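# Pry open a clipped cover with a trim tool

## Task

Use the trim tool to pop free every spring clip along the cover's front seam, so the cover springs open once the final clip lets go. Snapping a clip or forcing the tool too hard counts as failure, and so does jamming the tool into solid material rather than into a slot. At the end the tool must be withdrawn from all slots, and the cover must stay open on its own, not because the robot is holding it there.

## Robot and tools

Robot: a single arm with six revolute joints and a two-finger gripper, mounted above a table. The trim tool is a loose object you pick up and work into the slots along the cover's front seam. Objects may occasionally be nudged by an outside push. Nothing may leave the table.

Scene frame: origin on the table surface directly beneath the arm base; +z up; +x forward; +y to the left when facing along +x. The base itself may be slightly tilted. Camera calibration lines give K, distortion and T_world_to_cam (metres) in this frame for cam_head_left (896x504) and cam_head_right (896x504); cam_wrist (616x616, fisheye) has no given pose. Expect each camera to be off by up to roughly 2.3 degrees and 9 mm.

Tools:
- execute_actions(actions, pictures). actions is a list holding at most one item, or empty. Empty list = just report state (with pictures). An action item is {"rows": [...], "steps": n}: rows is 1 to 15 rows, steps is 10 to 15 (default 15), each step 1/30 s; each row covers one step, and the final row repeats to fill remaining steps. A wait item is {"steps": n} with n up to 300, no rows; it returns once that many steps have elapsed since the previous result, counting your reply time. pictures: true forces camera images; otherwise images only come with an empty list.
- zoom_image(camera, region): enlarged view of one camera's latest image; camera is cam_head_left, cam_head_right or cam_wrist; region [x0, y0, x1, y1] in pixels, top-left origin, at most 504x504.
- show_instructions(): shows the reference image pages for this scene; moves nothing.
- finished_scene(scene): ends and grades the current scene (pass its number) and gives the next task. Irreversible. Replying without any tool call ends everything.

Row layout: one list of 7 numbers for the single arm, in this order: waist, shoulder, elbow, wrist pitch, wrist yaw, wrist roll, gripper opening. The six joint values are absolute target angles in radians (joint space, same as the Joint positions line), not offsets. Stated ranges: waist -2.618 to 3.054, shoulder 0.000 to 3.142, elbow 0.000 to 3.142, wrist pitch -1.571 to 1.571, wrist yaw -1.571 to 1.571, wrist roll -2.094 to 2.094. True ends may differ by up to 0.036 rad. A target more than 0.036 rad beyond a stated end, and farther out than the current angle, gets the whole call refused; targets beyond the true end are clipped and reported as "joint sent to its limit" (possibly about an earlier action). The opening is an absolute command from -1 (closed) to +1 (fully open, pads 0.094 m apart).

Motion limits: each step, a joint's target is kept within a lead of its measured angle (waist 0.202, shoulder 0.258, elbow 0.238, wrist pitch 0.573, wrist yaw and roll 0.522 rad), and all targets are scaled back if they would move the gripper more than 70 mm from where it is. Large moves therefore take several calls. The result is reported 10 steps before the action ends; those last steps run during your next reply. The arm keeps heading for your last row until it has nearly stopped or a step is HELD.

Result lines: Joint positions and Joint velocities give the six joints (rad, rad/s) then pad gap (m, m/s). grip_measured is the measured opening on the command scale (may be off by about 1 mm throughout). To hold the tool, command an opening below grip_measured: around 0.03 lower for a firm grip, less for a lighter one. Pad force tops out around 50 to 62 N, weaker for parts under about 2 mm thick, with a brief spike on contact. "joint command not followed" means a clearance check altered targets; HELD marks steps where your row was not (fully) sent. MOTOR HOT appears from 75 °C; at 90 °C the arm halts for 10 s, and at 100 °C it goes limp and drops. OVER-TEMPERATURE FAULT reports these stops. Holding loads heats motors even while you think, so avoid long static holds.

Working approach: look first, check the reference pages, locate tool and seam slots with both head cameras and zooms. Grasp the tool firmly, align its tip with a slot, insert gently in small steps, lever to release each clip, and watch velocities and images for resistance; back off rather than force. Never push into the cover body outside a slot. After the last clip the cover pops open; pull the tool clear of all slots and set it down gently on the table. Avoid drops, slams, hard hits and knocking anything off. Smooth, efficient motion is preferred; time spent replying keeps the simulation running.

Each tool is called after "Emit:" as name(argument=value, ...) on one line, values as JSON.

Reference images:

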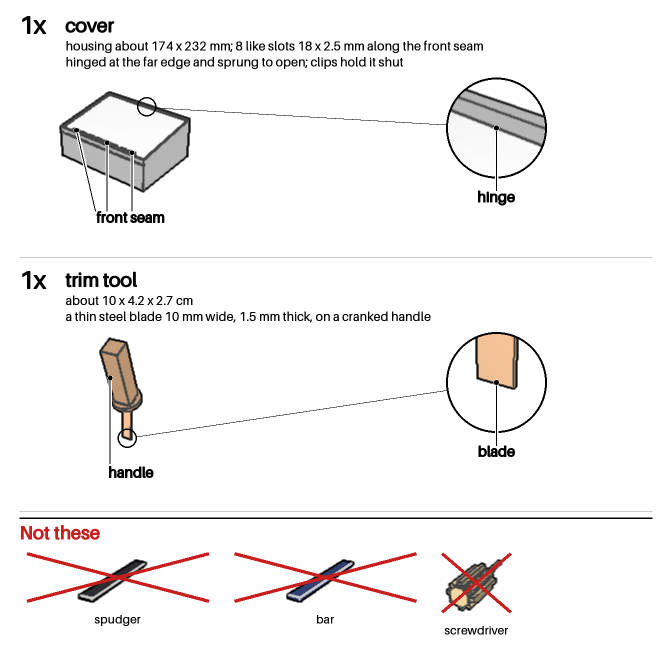

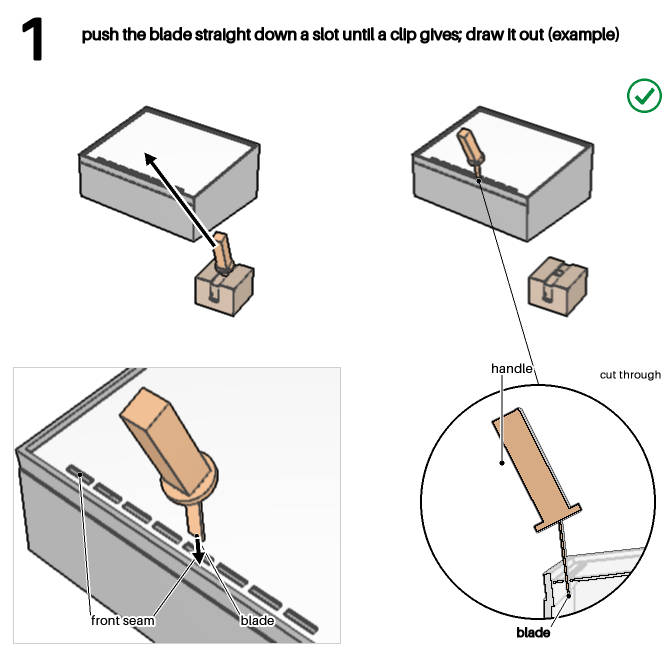

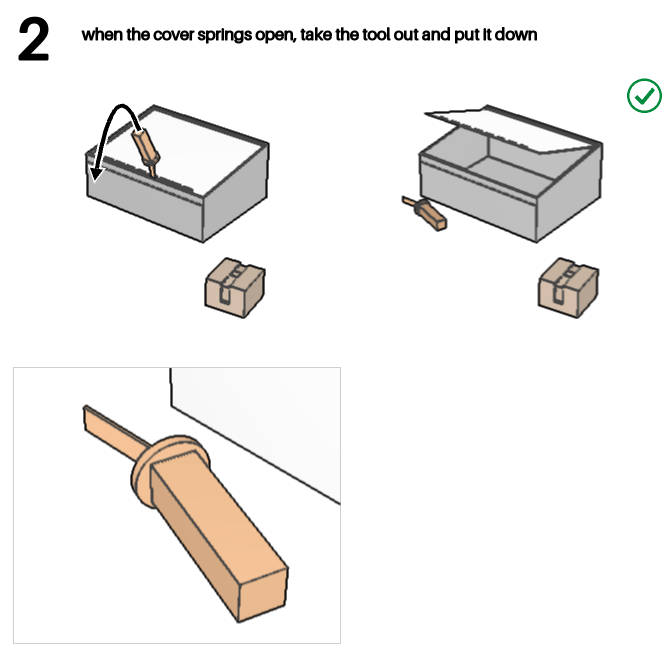

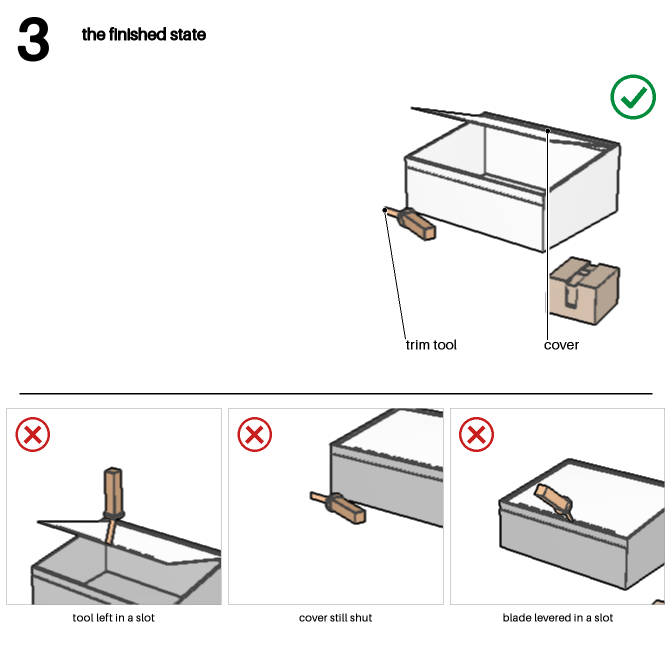

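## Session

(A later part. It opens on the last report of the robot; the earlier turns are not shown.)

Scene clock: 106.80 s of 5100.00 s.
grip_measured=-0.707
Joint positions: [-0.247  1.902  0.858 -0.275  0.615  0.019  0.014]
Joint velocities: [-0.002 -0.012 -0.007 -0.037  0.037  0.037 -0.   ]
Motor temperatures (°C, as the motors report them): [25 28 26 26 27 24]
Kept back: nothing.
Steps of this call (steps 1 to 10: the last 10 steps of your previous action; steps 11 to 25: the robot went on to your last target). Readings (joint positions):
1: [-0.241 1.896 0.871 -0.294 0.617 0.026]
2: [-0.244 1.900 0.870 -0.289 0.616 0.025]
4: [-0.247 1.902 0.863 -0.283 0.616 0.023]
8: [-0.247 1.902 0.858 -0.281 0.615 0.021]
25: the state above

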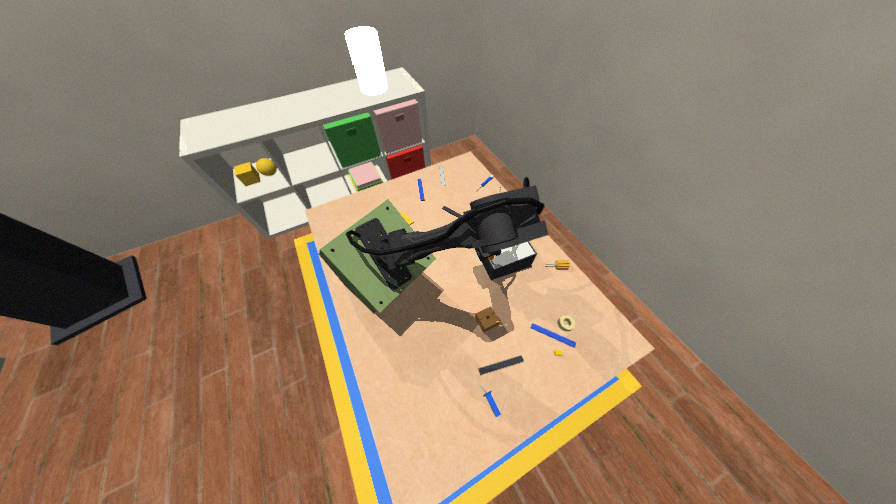

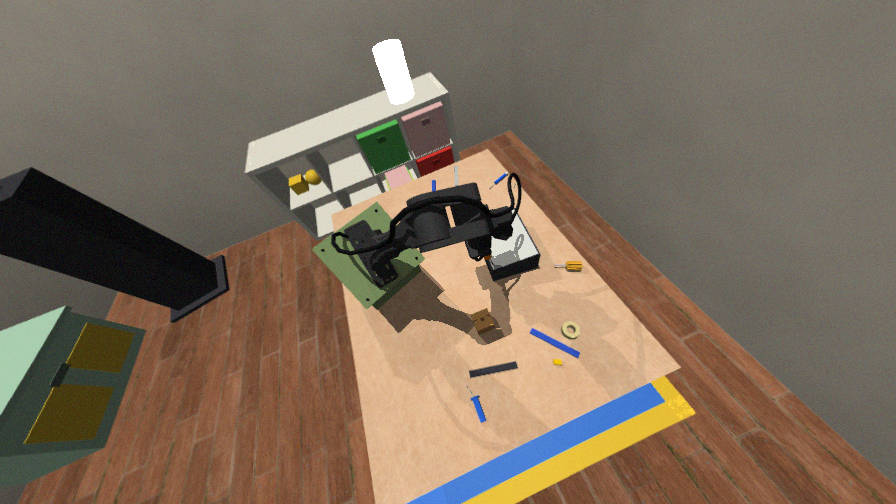

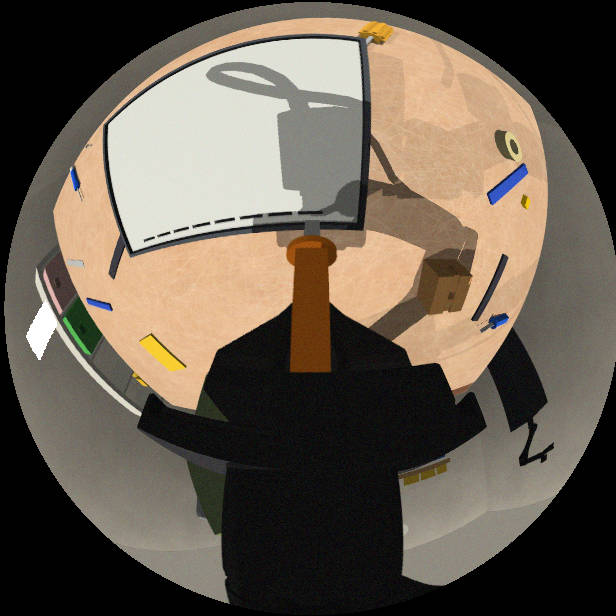

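Emit:
execute_actions(actions=[{"rows": [[-0.250,1.918,0.84,-0.255,0.605,0.005,-0.745],[-0.250,1.918,0.84,-0.248,0.605,0.0,-0.745]], "steps": 15}])

Emit:
execute_actions(actions=[{"steps": 30}], pictures=true)

Emit:
zoom_image(camera="cam_wrist", region=[260, 190, 360, 250])

Scene clock: 108.90 s of 5100.00 s.
grip_measured=-0.707
Joint positions: [-0.247  1.902  0.858 -0.268  0.615  0.013  0.014]
Joint velocities: [-0.007  0.012 -0.007 -0.022  0.037 -0.007  0.   ]
Motor temperatures (°C, as the motors report them): [25 28 26 26 27 24]
Steps of this call (steps 1 to 15: the robot went on to your last target; steps 16 to 58: nothing new was sent; steps 59 to 63: the first 5 steps of this action). Readings (joint positions):
59: [-0.247 1.902 0.858 -0.274 0.615 0.019]
60: [-0.247 1.902 0.858 -0.273 0.615 0.017]
62: [-0.247 1.902 0.858 -0.269 0.615 0.014]
63: the state above

Scene clock: 109.90 s of 5100.00 s.
grip_measured=-0.707
Joint positions: [-0.247  1.902  0.858 -0.263  0.615  0.009  0.014]
Joint velocities: [-0.027 -0.012 -0.017  0.051  0.022 -0.022 -0.   ]
Motor temperatures (°C, as the motors report them): [25 28 26 26 27 24]
Kept back: nothing.
Steps of this call (steps 1 to 10: the last 10 steps of your previous action; steps 11 to 15: the robot went on to your last target; steps 16 to 30: nothing new was sent). Readings (joint positions):
1: [-0.247 1.902 0.858 -0.267 0.615 0.012]
2: [-0.247 1.902 0.858 -0.266 0.615 0.012]
4: [-0.247 1.902 0.858 -0.265 0.615 0.011]
8: [-0.247 1.902 0.858 -0.264 0.615 0.010]
30: the state above
The arm was judged still, so your last target was given up. Only a new action makes it travel on or press farther. Fingers that are still opening or closing keep moving.

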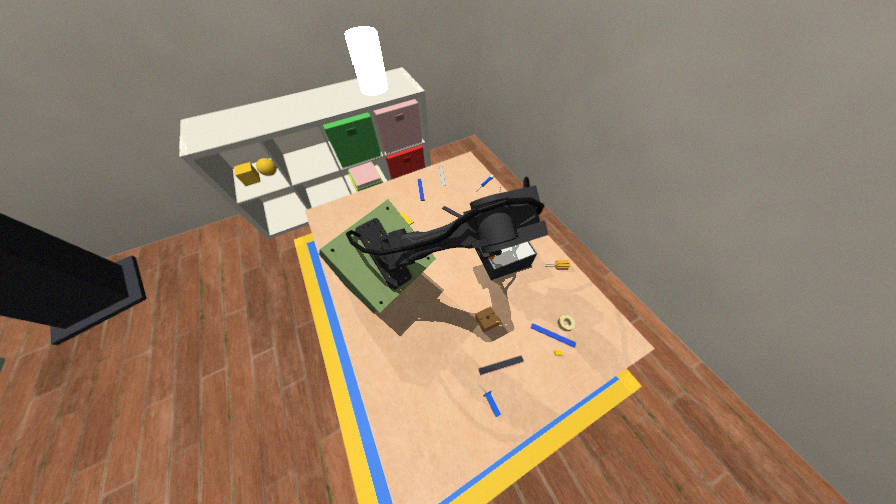

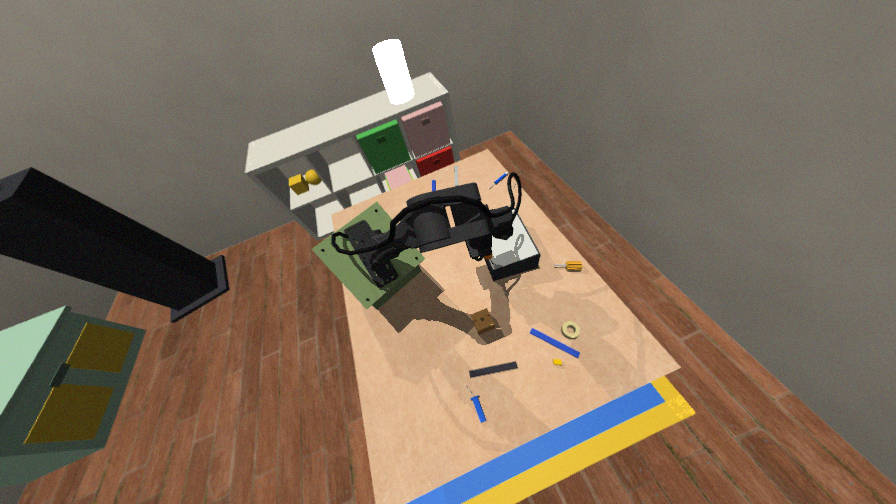

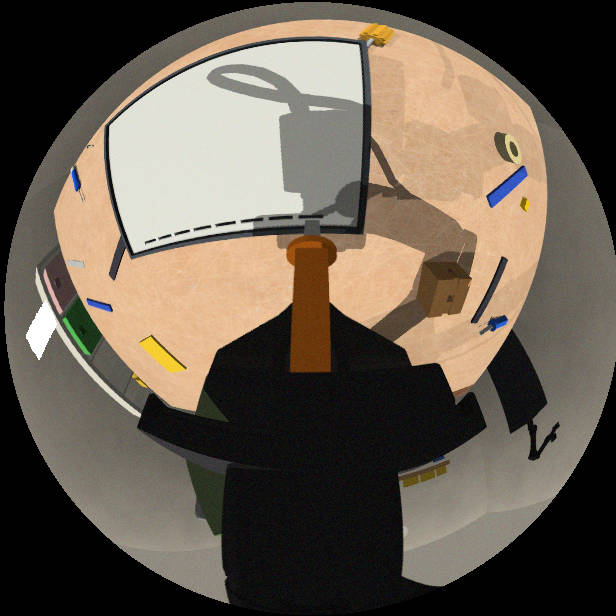

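Region (260, 190, 360, 250) of cam_wrist's 616x616 image, scaled by 5.040, with more detail than that image has; it fills the top 302 rows of this view, and the rest is white.

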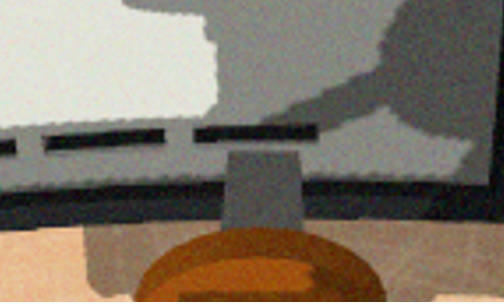

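Emit:
execute_actions(actions=[{"rows": [[-0.252,1.922,0.84,-0.244,0.605,-0.002,-0.745],[-0.253,1.926,0.84,-0.240,0.605,-0.003,-0.745],[-0.254,1.929,0.84,-0.237,0.605,-0.004,-0.745],[-0.255,1.931,0.84,-0.234,0.605,-0.005,-0.745],[-0.256,1.933,0.84,-0.232,0.605,-0.006,-0.745]], "steps": 15}])

Emit:
execute_actions(actions=[{"steps": 30}], pictures=true)

Emit:
zoom_image(camera="cam_wrist", region=[260, 190, 360, 250])

Scene clock: 112.80 s of 5100.00 s.
grip_measured=-0.707
Joint positions: [-0.247  1.909  0.858 -0.254  0.615  0.007  0.014]
Joint velocities: [-0.012  0.105 -0.002  0.051 -0.037 -0.095  0.   ]
Motor temperatures (°C, as the motors report them): [25 28 26 26 27 24]
Steps of this call (steps 1 to 82: nothing new was sent; steps 83 to 87: the first 5 steps of this action). Readings (joint positions):
83: [-0.247 1.902 0.858 -0.263 0.615 0.009]
84: [-0.247 1.902 0.858 -0.262 0.615 0.009]
86: [-0.247 1.906 0.858 -0.257 0.615 0.008]
87: the state above

Scene clock: 113.80 s of 5100.00 s.
grip_measured=-0.707
Joint positions: [-0.247  1.918  0.858 -0.247  0.615  0.004  0.014]
Joint velocities: [-0.002 -0.007  0.012 -0.022  0.007 -0.022 -0.002]
Motor temperatures (°C, as the motors report them): [25 28 26 26 27 24]
Kept back: nothing.
Steps of this call (steps 1 to 10: the last 10 steps of your previous action; steps 11 to 15: the robot went on to your last target; steps 16 to 30: nothing new was sent). Readings (joint positions):
1: [-0.247 1.912 0.858 -0.253 0.615 0.006]
2: [-0.247 1.915 0.858 -0.252 0.615 0.006]
4: [-0.247 1.918 0.858 -0.251 0.615 0.005]
8: [-0.247 1.918 0.858 -0.249 0.615 0.004]
30: the state above
The arm was judged still, so your last target was given up. Only a new action makes it travel on or press farther. Fingers that are still opening or closing keep moving.

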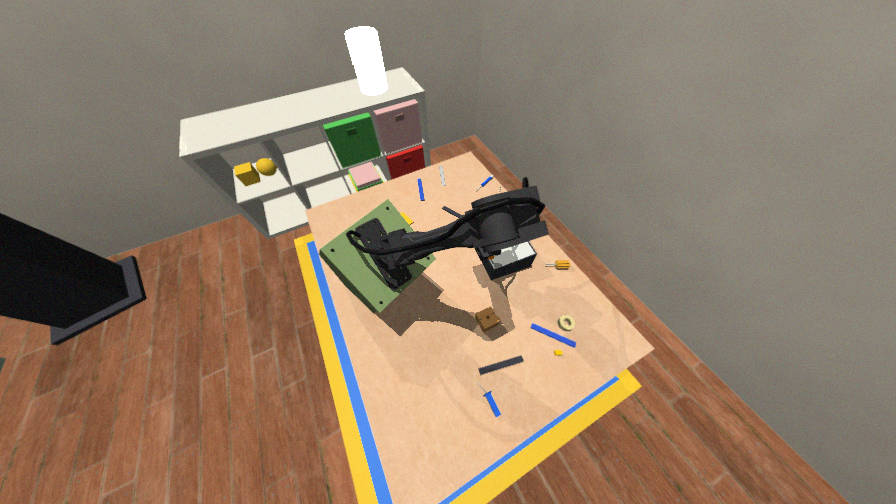

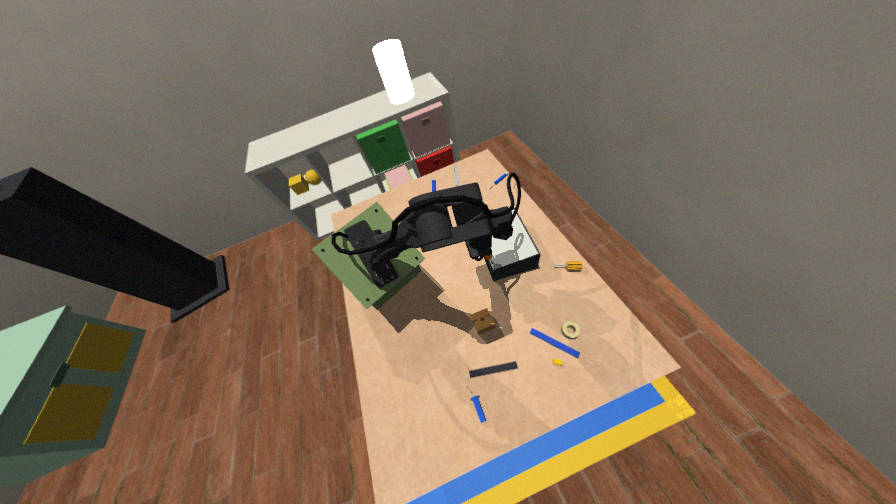

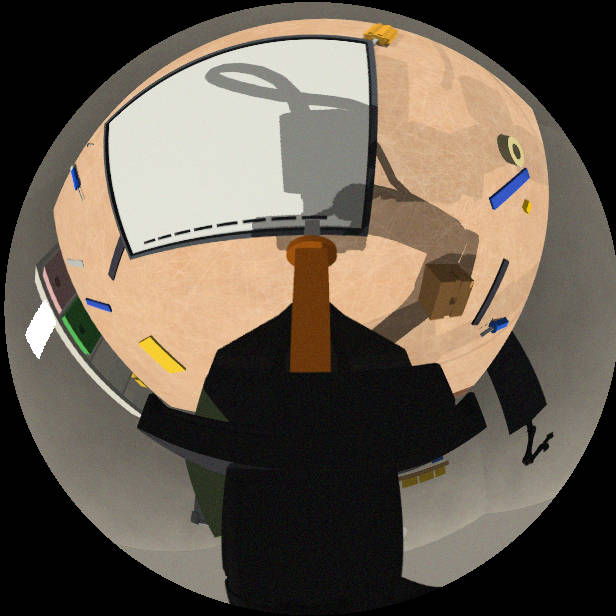

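Region (260, 190, 360, 250) of cam_wrist's 616x616 image, scaled by 5.040, with more detail than that image has; it fills the top 302 rows of this view, and the rest is white.

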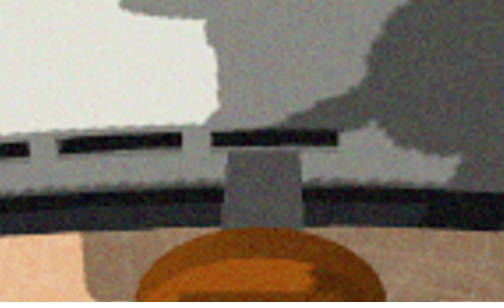

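Emit:
zoom_image(camera="cam_wrist", region=[285, 195, 345, 235])

Region (285, 195, 345, 235) of cam_wrist's 616x616 image, scaled by 8.400, with more detail than that image has.

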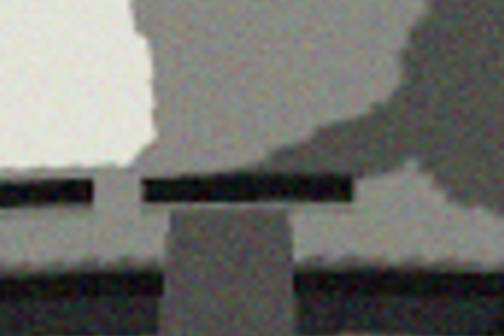

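Emit:
execute_actions(actions=[{"rows": [[-0.256,1.91,0.84,-0.232,0.605,-0.006,-0.745],[-0.256,1.902,0.84,-0.232,0.605,-0.006,-0.745],[-0.256,1.898,0.84,-0.232,0.605,-0.006,-0.745],[-0.256,1.898,0.84,-0.232,0.605,-0.006,-0.745],[-0.256,1.898,0.84,-0.232,0.605,-0.006,-0.745],[-0.259,1.898,0.84,-0.232,0.605,-0.008,-0.745],[-0.262,1.898,0.84,-0.232,0.605,-0.010,-0.745],[-0.264,1.898,0.84,-0.230,0.605,-0.012,-0.745],[-0.266,1.898,0.84,-0.228,0.605,-0.012,-0.745]], "steps": 15}])

Emit:
execute_actions(actions=[{"steps": 30}], pictures=true)

Emit:
zoom_image(camera="cam_wrist", region=[285, 195, 345, 235])

Scene clock: 118.53 s of 5100.00 s.
grip_measured=-0.707
Joint positions: [-0.247  1.918  0.858 -0.247  0.615  0.003  0.014]
Joint velocities: [ 0.007 -0.027 -0.007 -0.095  0.037 -0.007 -0.001]
Motor temperatures (°C, as the motors report them): [25 28 26 26 27 24]
Steps of this call (steps 1 to 90: nothing new was sent; then 1.57 s passed at rest; steps 91 to 95: the first 5 steps of this action). Readings (joint positions):
91: [-0.247 1.918 0.858 -0.247 0.615 0.004]
92: [-0.247 1.918 0.858 -0.247 0.615 0.004]
94: [-0.247 1.918 0.858 -0.247 0.615 0.004]
95: the state above

Scene clock: 119.53 s of 5100.00 s.
grip_measured=-0.707
Joint positions: [-0.261  1.918  0.858 -0.245  0.613 -0.002  0.014]
Joint velocities: [-0.002 -0.022 -0.017 -0.066 -0.066  0.051 -0.   ]
Motor temperatures (°C, as the motors report them): [25 28 26 26 27 24]
Kept back: nothing.
Steps of this call (steps 1 to 10: the last 10 steps of your previous action; steps 11 to 30: the robot went on to your last target). Readings (joint positions):
1: [-0.247 1.918 0.858 -0.247 0.614 0.003]
2: [-0.249 1.918 0.858 -0.247 0.614 0.003]
4: [-0.255 1.918 0.858 -0.246 0.614 0.001]
8: [-0.261 1.918 0.858 -0.245 0.613 -0.001]
30: the state above
The arm was judged still, so your last target was given up. Only a new action makes it travel on or press farther. Fingers that are still opening or closing keep moving.

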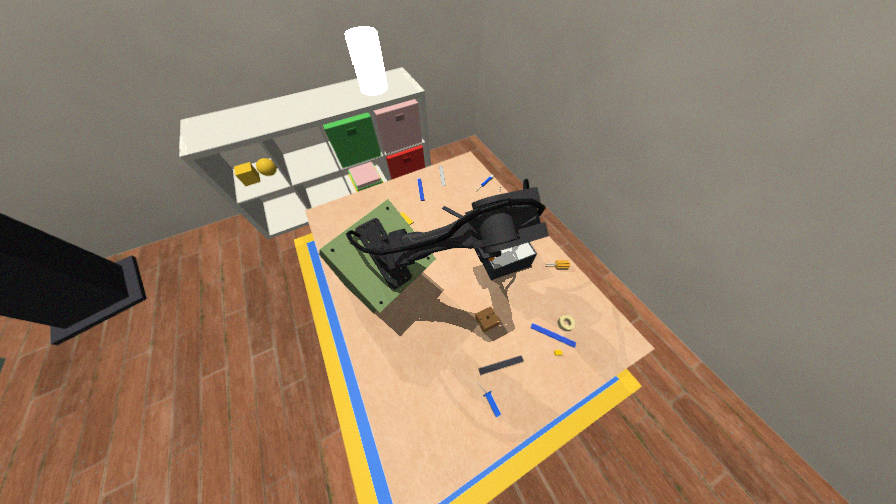

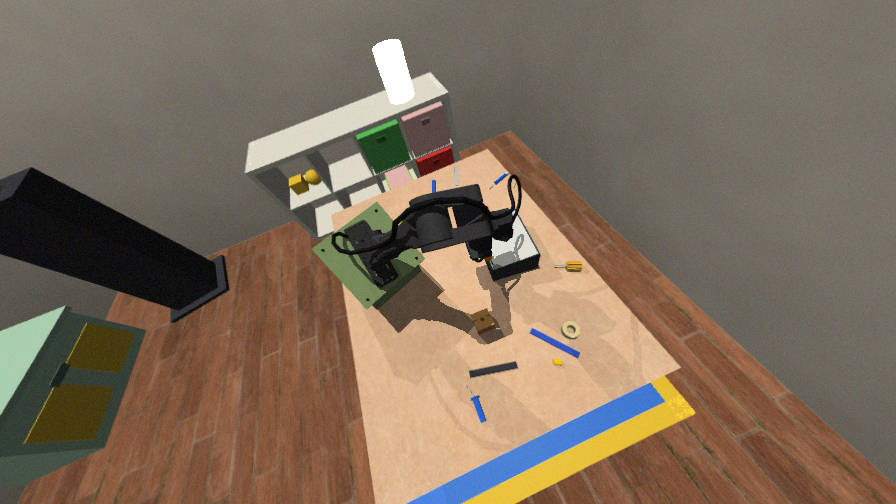

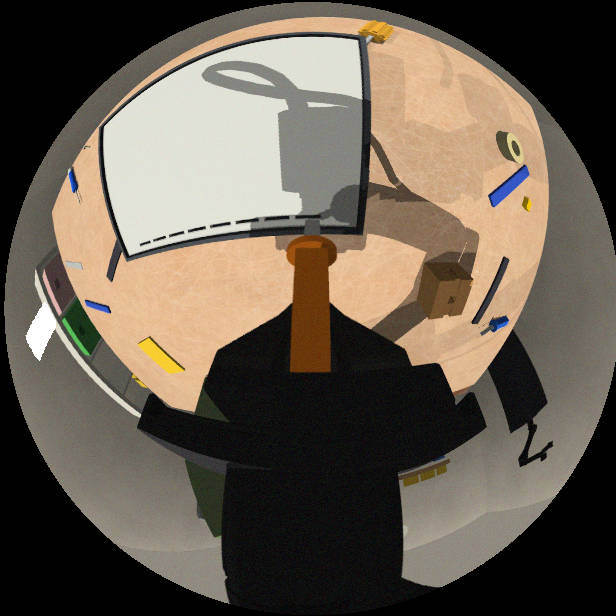

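Region (285, 195, 345, 235) of cam_wrist's 616x616 image, scaled by 8.400, with more detail than that image has.

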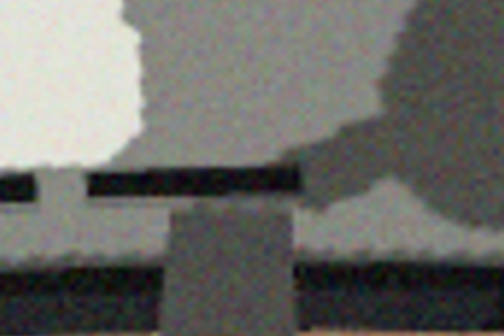

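Emit:
execute_actions(actions=[{"rows": [[-0.255,1.905,0.84,-0.232,0.605,-0.006,-0.745],[-0.250,1.905,0.84,-0.232,0.605,-0.004,-0.745],[-0.245,1.905,0.84,-0.232,0.605,-0.002,-0.745],[-0.241,1.905,0.84,-0.232,0.605,0.0,-0.745],[-0.238,1.905,0.84,-0.232,0.605,0.0,-0.745],[-0.237,1.905,0.84,-0.230,0.605,0.0,-0.745],[-0.237,1.905,0.84,-0.228,0.605,0.0,-0.745],[-0.237,1.905,0.84,-0.226,0.605,0.0,-0.745],[-0.237,1.905,0.84,-0.224,0.605,0.0,-0.745],[-0.237,1.905,0.84,-0.222,0.605,0.0,-0.745]], "steps": 15}])

Emit:
execute_actions(actions=[{"steps": 30}], pictures=true)

Emit:
zoom_image(camera="cam_wrist", region=[285, 195, 345, 235])

Scene clock: 120.80 s of 5100.00 s.
grip_measured=-0.707
Joint positions: [-0.261  1.918  0.858 -0.245  0.613 -0.002  0.014]
Joint velocities: [ 0.012 -0.002 -0.002 -0.066  0.022  0.007 -0.   ]
Motor temperatures (°C, as the motors report them): [25 28 26 26 27 24]
Steps of this call (steps 1 to 33: nothing new was sent; steps 34 to 38: the first 5 steps of this action). Readings (joint positions):
34: [-0.261 1.918 0.858 -0.245 0.613 -0.002]
35: [-0.261 1.918 0.858 -0.245 0.613 -0.002]
37: [-0.261 1.918 0.858 -0.245 0.613 -0.002]
38: the state above

Scene clock: 121.80 s of 5100.00 s.
grip_measured=-0.707
Joint positions: [-0.256  1.918  0.858 -0.237  0.613 -0.002  0.014]
Joint velocities: [-0.002 -0.012 -0.012  0.037  0.051  0.007 -0.   ]
Motor temperatures (°C, as the motors report them): [25 28 26 26 27 24]
Kept back: nothing.
Steps of this call (steps 1 to 10: the last 10 steps of your previous action; steps 11 to 15: the robot went on to your last target; steps 16 to 30: nothing new was sent). Readings (joint positions):
1: [-0.260 1.918 0.858 -0.245 0.613 -0.002]
2: [-0.258 1.918 0.858 -0.245 0.613 -0.002]
4: [-0.257 1.918 0.858 -0.244 0.613 -0.002]
8: [-0.256 1.918 0.858 -0.240 0.613 -0.002]
30: the state above
The arm was judged still, so your last target was given up. Only a new action makes it travel on or press farther. Fingers that are still opening or closing keep moving.

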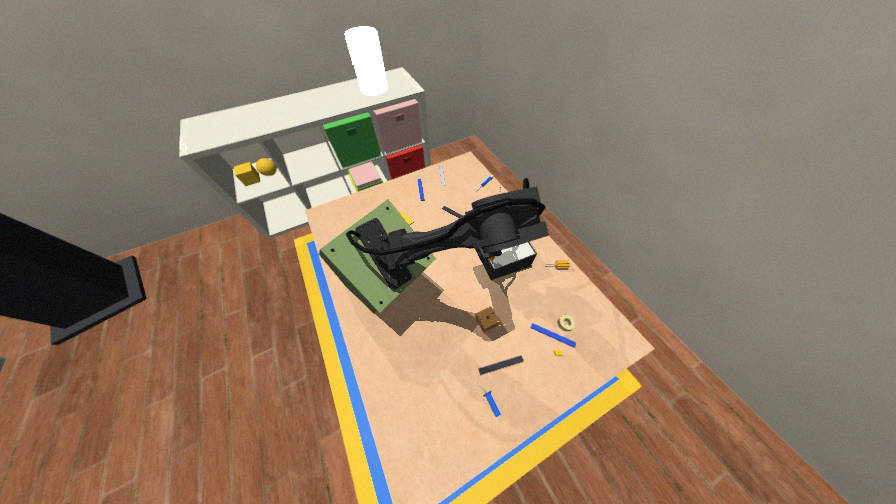

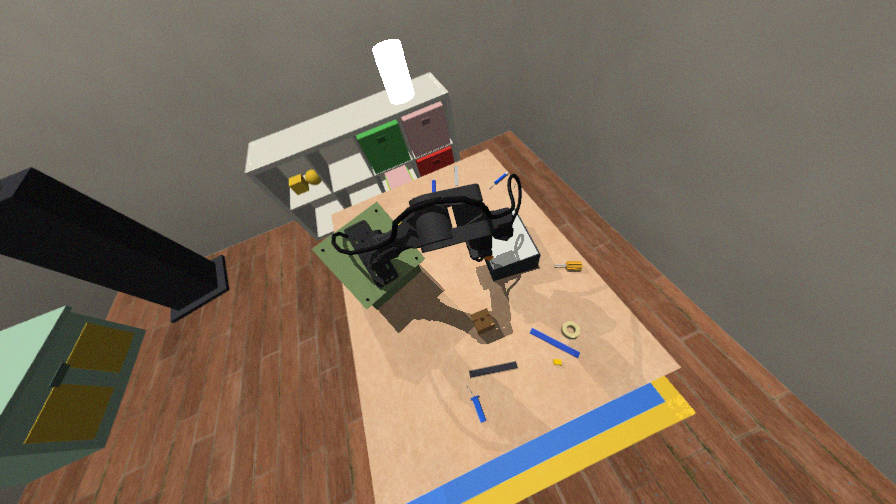

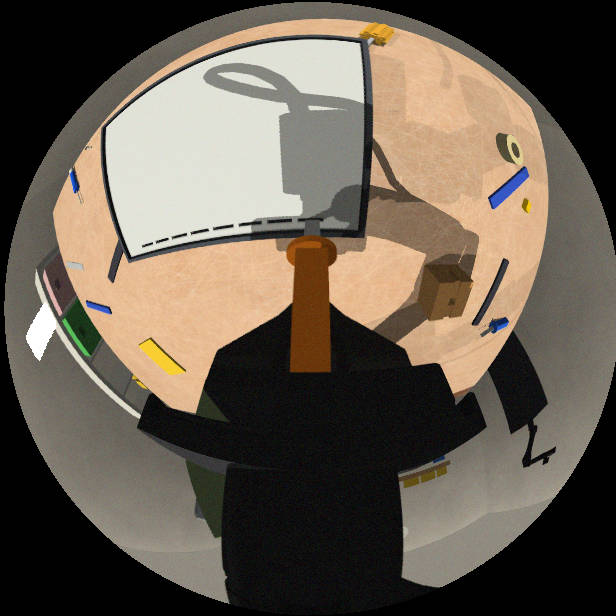

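Region (285, 195, 345, 235) of cam_wrist's 616x616 image, scaled by 8.400, with more detail than that image has.

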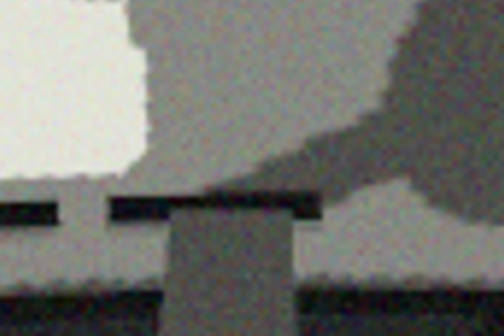

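Emit:
execute_actions(actions=[{"rows": [[-0.240,1.905,0.84,-0.218,0.605,0.0,-0.745]], "steps": 12}])

Emit:
execute_actions(actions=[{"steps": 25}], pictures=true)

Emit:
zoom_image(camera="cam_wrist", region=[285, 195, 345, 235])

Scene clock: 122.60 s of 5100.00 s.
grip_measured=-0.707
Joint positions: [-0.256  1.918  0.858 -0.236  0.613 -0.002  0.014]
Joint velocities: [ 0.012 -0.017  0.007  0.022 -0.022  0.022 -0.001]
Motor temperatures (°C, as the motors report them): [25 28 26 26 27 24]
Steps of this call (steps 1 to 22: nothing new was sent; steps 23 to 24: the first 2 steps of this action). Readings (joint positions):
23: [-0.256 1.918 0.858 -0.237 0.613 -0.002]
24: the state above

Scene clock: 123.43 s of 5100.00 s.
grip_measured=-0.707
Joint positions: [-0.256  1.918  0.858 -0.233  0.613 -0.002  0.014]
Joint velocities: [-0.002 -0.012 -0.012 -0.037  0.095 -0.022  0.001]
Motor temperatures (°C, as the motors report them): [25 28 26 26 27 24]
Kept back: nothing.
Steps of this call (steps 1 to 10: the last 10 steps of your previous action; steps 11 to 15: the robot went on to your last target; steps 16 to 25: nothing new was sent). Readings (joint positions):
1: [-0.256 1.918 0.858 -0.236 0.613 -0.002]
2: [-0.256 1.918 0.858 -0.235 0.613 -0.002]
4: [-0.256 1.918 0.858 -0.234 0.613 -0.002]
8: [-0.256 1.918 0.858 -0.233 0.613 -0.002]
25: the state above
The arm was judged still, so your last target was given up. Only a new action makes it travel on or press farther. Fingers that are still opening or closing keep moving.

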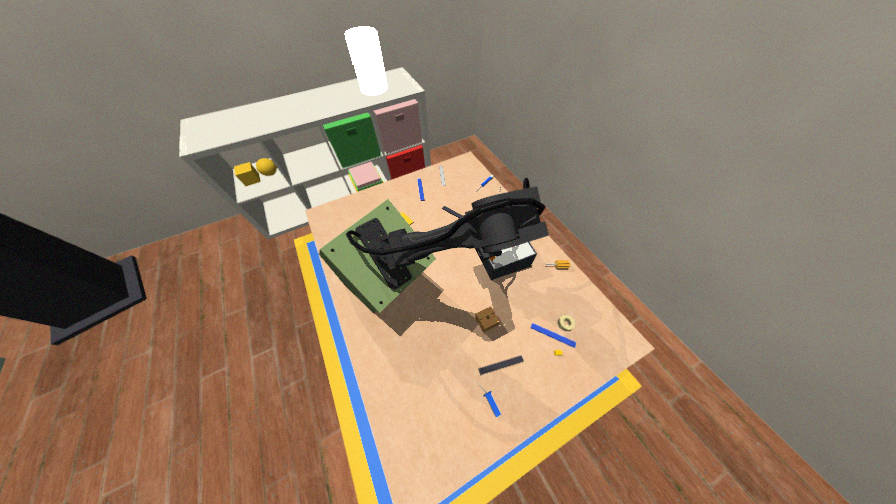

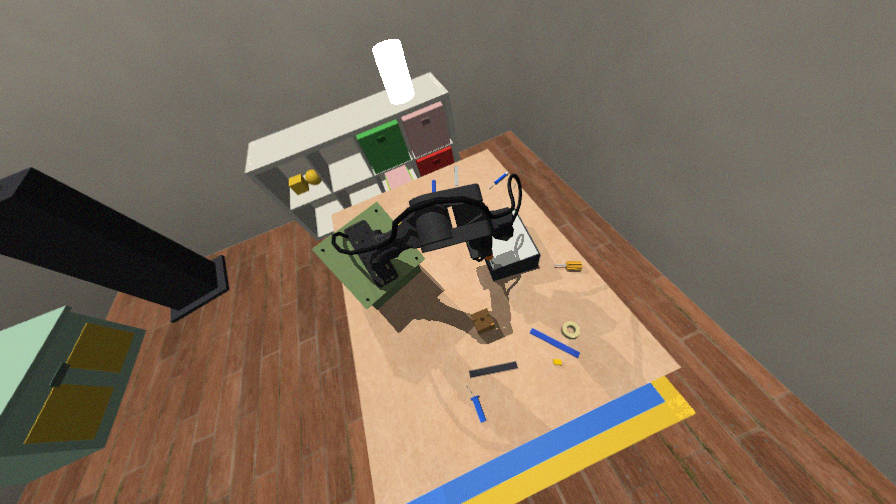

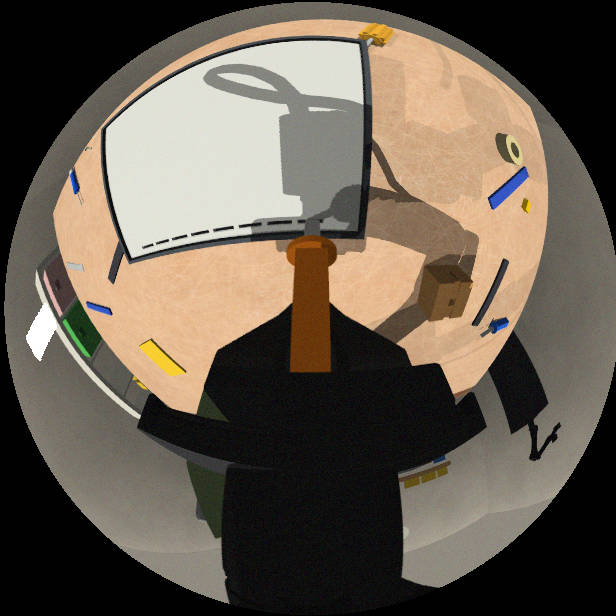

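Region (285, 195, 345, 235) of cam_wrist's 616x616 image, scaled by 8.400, with more detail than that image has.

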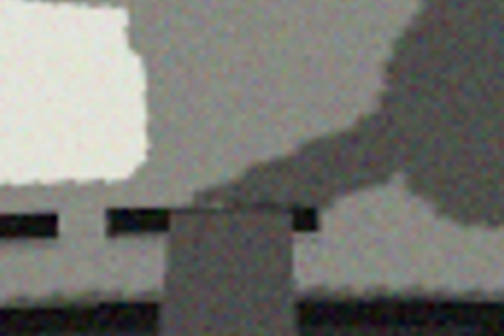

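Emit:
execute_actions(actions=[{"rows": [[-0.245,1.925,0.84,-0.225,0.605,0.0,-0.745],[-0.245,1.93,0.84,-0.225,0.605,0.0,-0.745],[-0.245,1.934,0.84,-0.225,0.605,0.0,-0.745],[-0.245,1.937,0.84,-0.225,0.605,0.0,-0.745],[-0.245,1.939,0.84,-0.225,0.605,0.0,-0.745]], "steps": 15}])

Emit:
execute_actions(actions=[{"steps": 25}], pictures=true)

Emit:
zoom_image(camera="cam_wrist", region=[285, 195, 345, 235])

Scene clock: 126.33 s of 5100.00 s.
grip_measured=-0.707
Joint positions: [-0.256  1.918  0.858 -0.233  0.613 -0.002  0.014]
Joint velocities: [-0.007 -0.002 -0.002 -0.037  0.022 -0.022 -0.   ]
Motor temperatures (°C, as the motors report them): [25 29 26 26 27 24]
Steps of this call (steps 1 to 82: nothing new was sent; steps 83 to 87: the first 5 steps of this action). Readings (joint positions):
83: [-0.256 1.918 0.858 -0.233 0.613 -0.002]
84: [-0.256 1.918 0.858 -0.233 0.613 -0.002]
86: [-0.256 1.918 0.858 -0.233 0.613 -0.002]
87: the state above

Scene clock: 127.17 s of 5100.00 s.
grip_measured=-0.707
Joint positions: [-0.256  1.918  0.858 -0.233  0.613 -0.002  0.014]
Joint velocities: [ 0.012 -0.007  0.012 -0.007  0.007 -0.051 -0.   ]
Motor temperatures (°C, as the motors report them): [25 29 26 26 27 24]
Kept back: nothing.
Steps of this call (steps 1 to 10: the last 10 steps of your previous action; steps 11 to 15: the robot went on to your last target; steps 16 to 25: nothing new was sent). Readings (joint positions):
1: [-0.256 1.918 0.858 -0.233 0.613 -0.002]
2: [-0.256 1.918 0.858 -0.233 0.613 -0.002]
4: [-0.256 1.918 0.858 -0.233 0.613 -0.002]
8: [-0.256 1.918 0.858 -0.233 0.613 -0.002]
25: the state above
The arm was judged still, so your last target was given up. Only a new action makes it travel on or press farther. Fingers that are still opening or closing keep moving.

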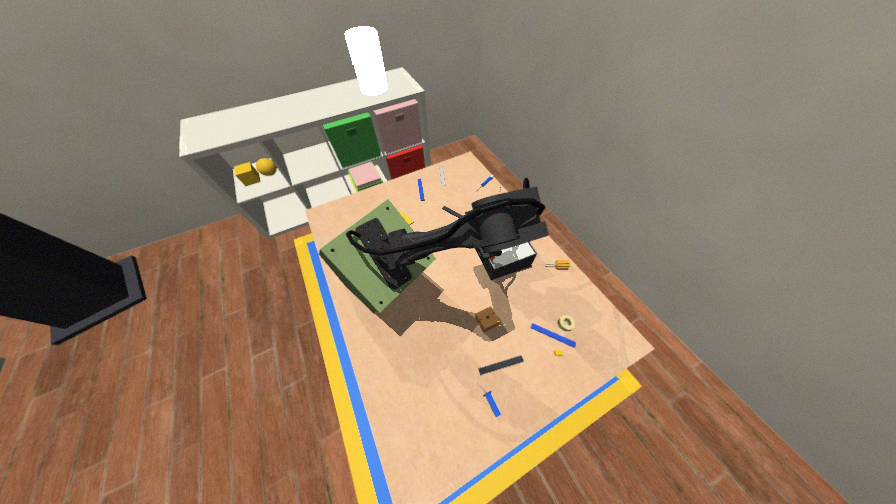

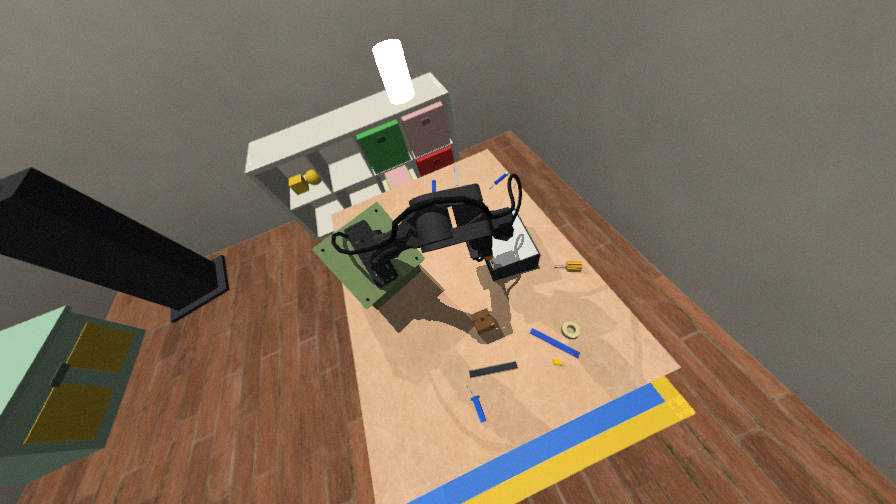

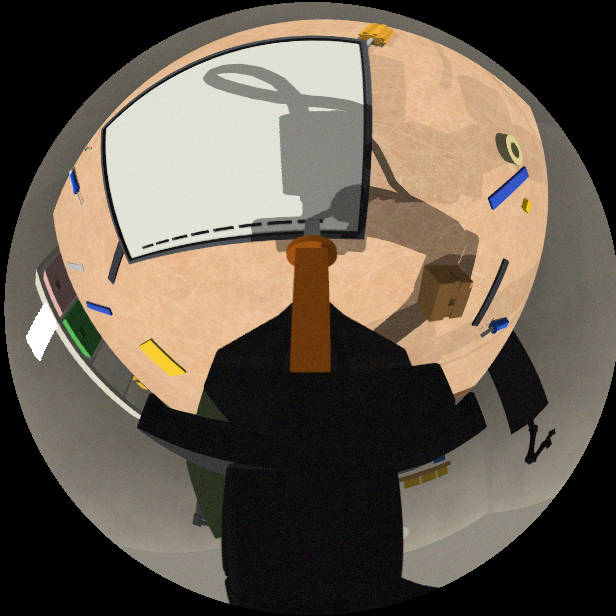

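Region (285, 195, 345, 235) of cam_wrist's 616x616 image, scaled by 8.400, with more detail than that image has.

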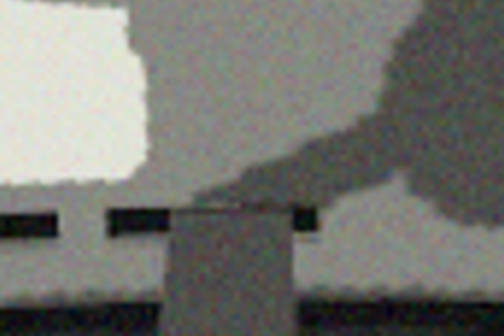

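Emit:
execute_actions(actions=[{"rows": [[-0.245,1.948,0.84,-0.225,0.605,0.0,-0.745],[-0.245,1.948,0.84,-0.225,0.605,0.0,-0.745],[-0.245,1.939,0.84,-0.225,0.605,0.0,-0.745]], "steps": 12}])

Emit:
execute_actions(actions=[{"steps": 25}], pictures=true)

Emit:
zoom_image(camera="cam_wrist", region=[285, 195, 345, 235])

Scene clock: 134.13 s of 5100.00 s.
grip_measured=-0.707
Joint positions: [-0.256  1.922  0.858 -0.232  0.613 -0.002  0.014]
Joint velocities: [-0.002  0.11  -0.017 -0.007 -0.022  0.037 -0.   ]
Motor temperatures (°C, as the motors report them): [25 28 26 26 27 24]
Steps of this call (steps 1 to 90: nothing new was sent; then 3.90 s passed at rest; steps 91 to 92: the first 2 steps of this action). Readings (joint positions):
91: [-0.256 1.919 0.858 -0.233 0.613 -0.002]
92: the state above

Scene clock: 134.97 s of 5100.00 s.
grip_measured=-0.707
Joint positions: [-0.256  1.925  0.858 -0.231  0.613 -0.002  0.014]
Joint velocities: [-0.002 -0.007  0.007 -0.022 -0.037  0.007 -0.001]
Motor temperatures (°C, as the motors report them): [25 28 26 26 27 24]
Kept back: nothing.
Steps of this call (steps 1 to 10: the last 10 steps of your previous action; steps 11 to 15: the robot went on to your last target; steps 16 to 25: nothing new was sent). Readings (joint positions):
1: [-0.256 1.924 0.858 -0.232 0.613 -0.002]
2: [-0.256 1.925 0.858 -0.232 0.613 -0.002]
4: [-0.256 1.925 0.858 -0.232 0.613 -0.002]
8: [-0.256 1.925 0.858 -0.231 0.613 -0.002]
25: the state above
The arm was judged still, so your last target was given up. Only a new action makes it travel on or press farther. Fingers that are still opening or closing keep moving.

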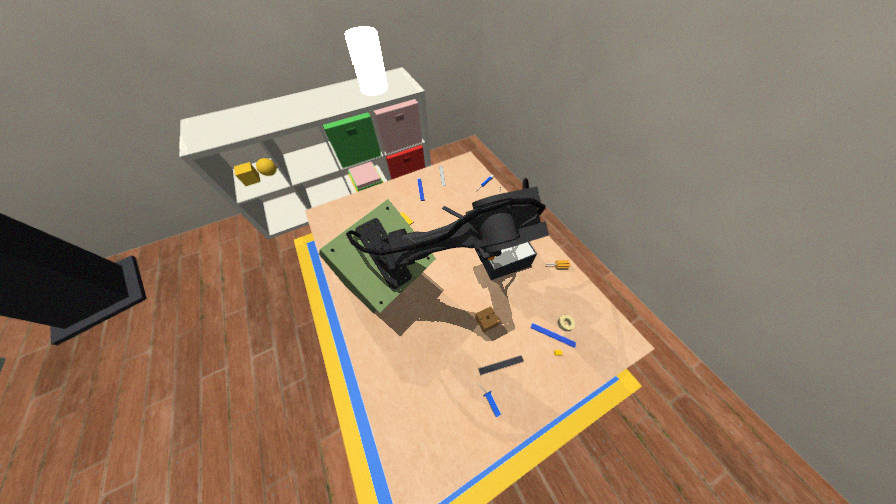

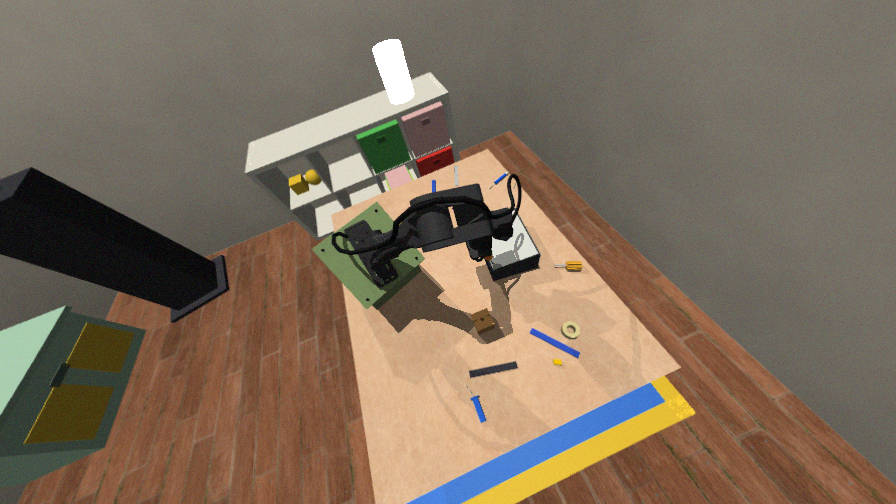

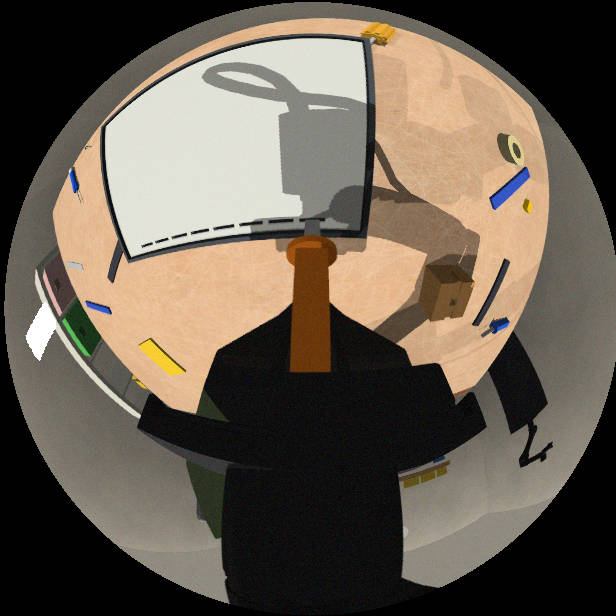

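Region (285, 195, 345, 235) of cam_wrist's 616x616 image, scaled by 8.400, with more detail than that image has.

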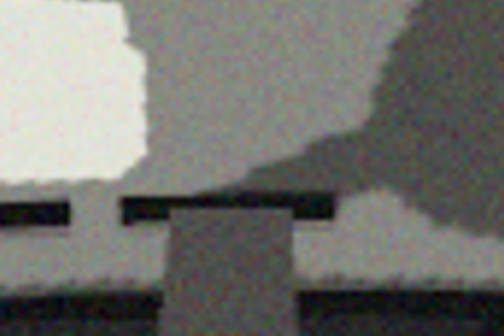

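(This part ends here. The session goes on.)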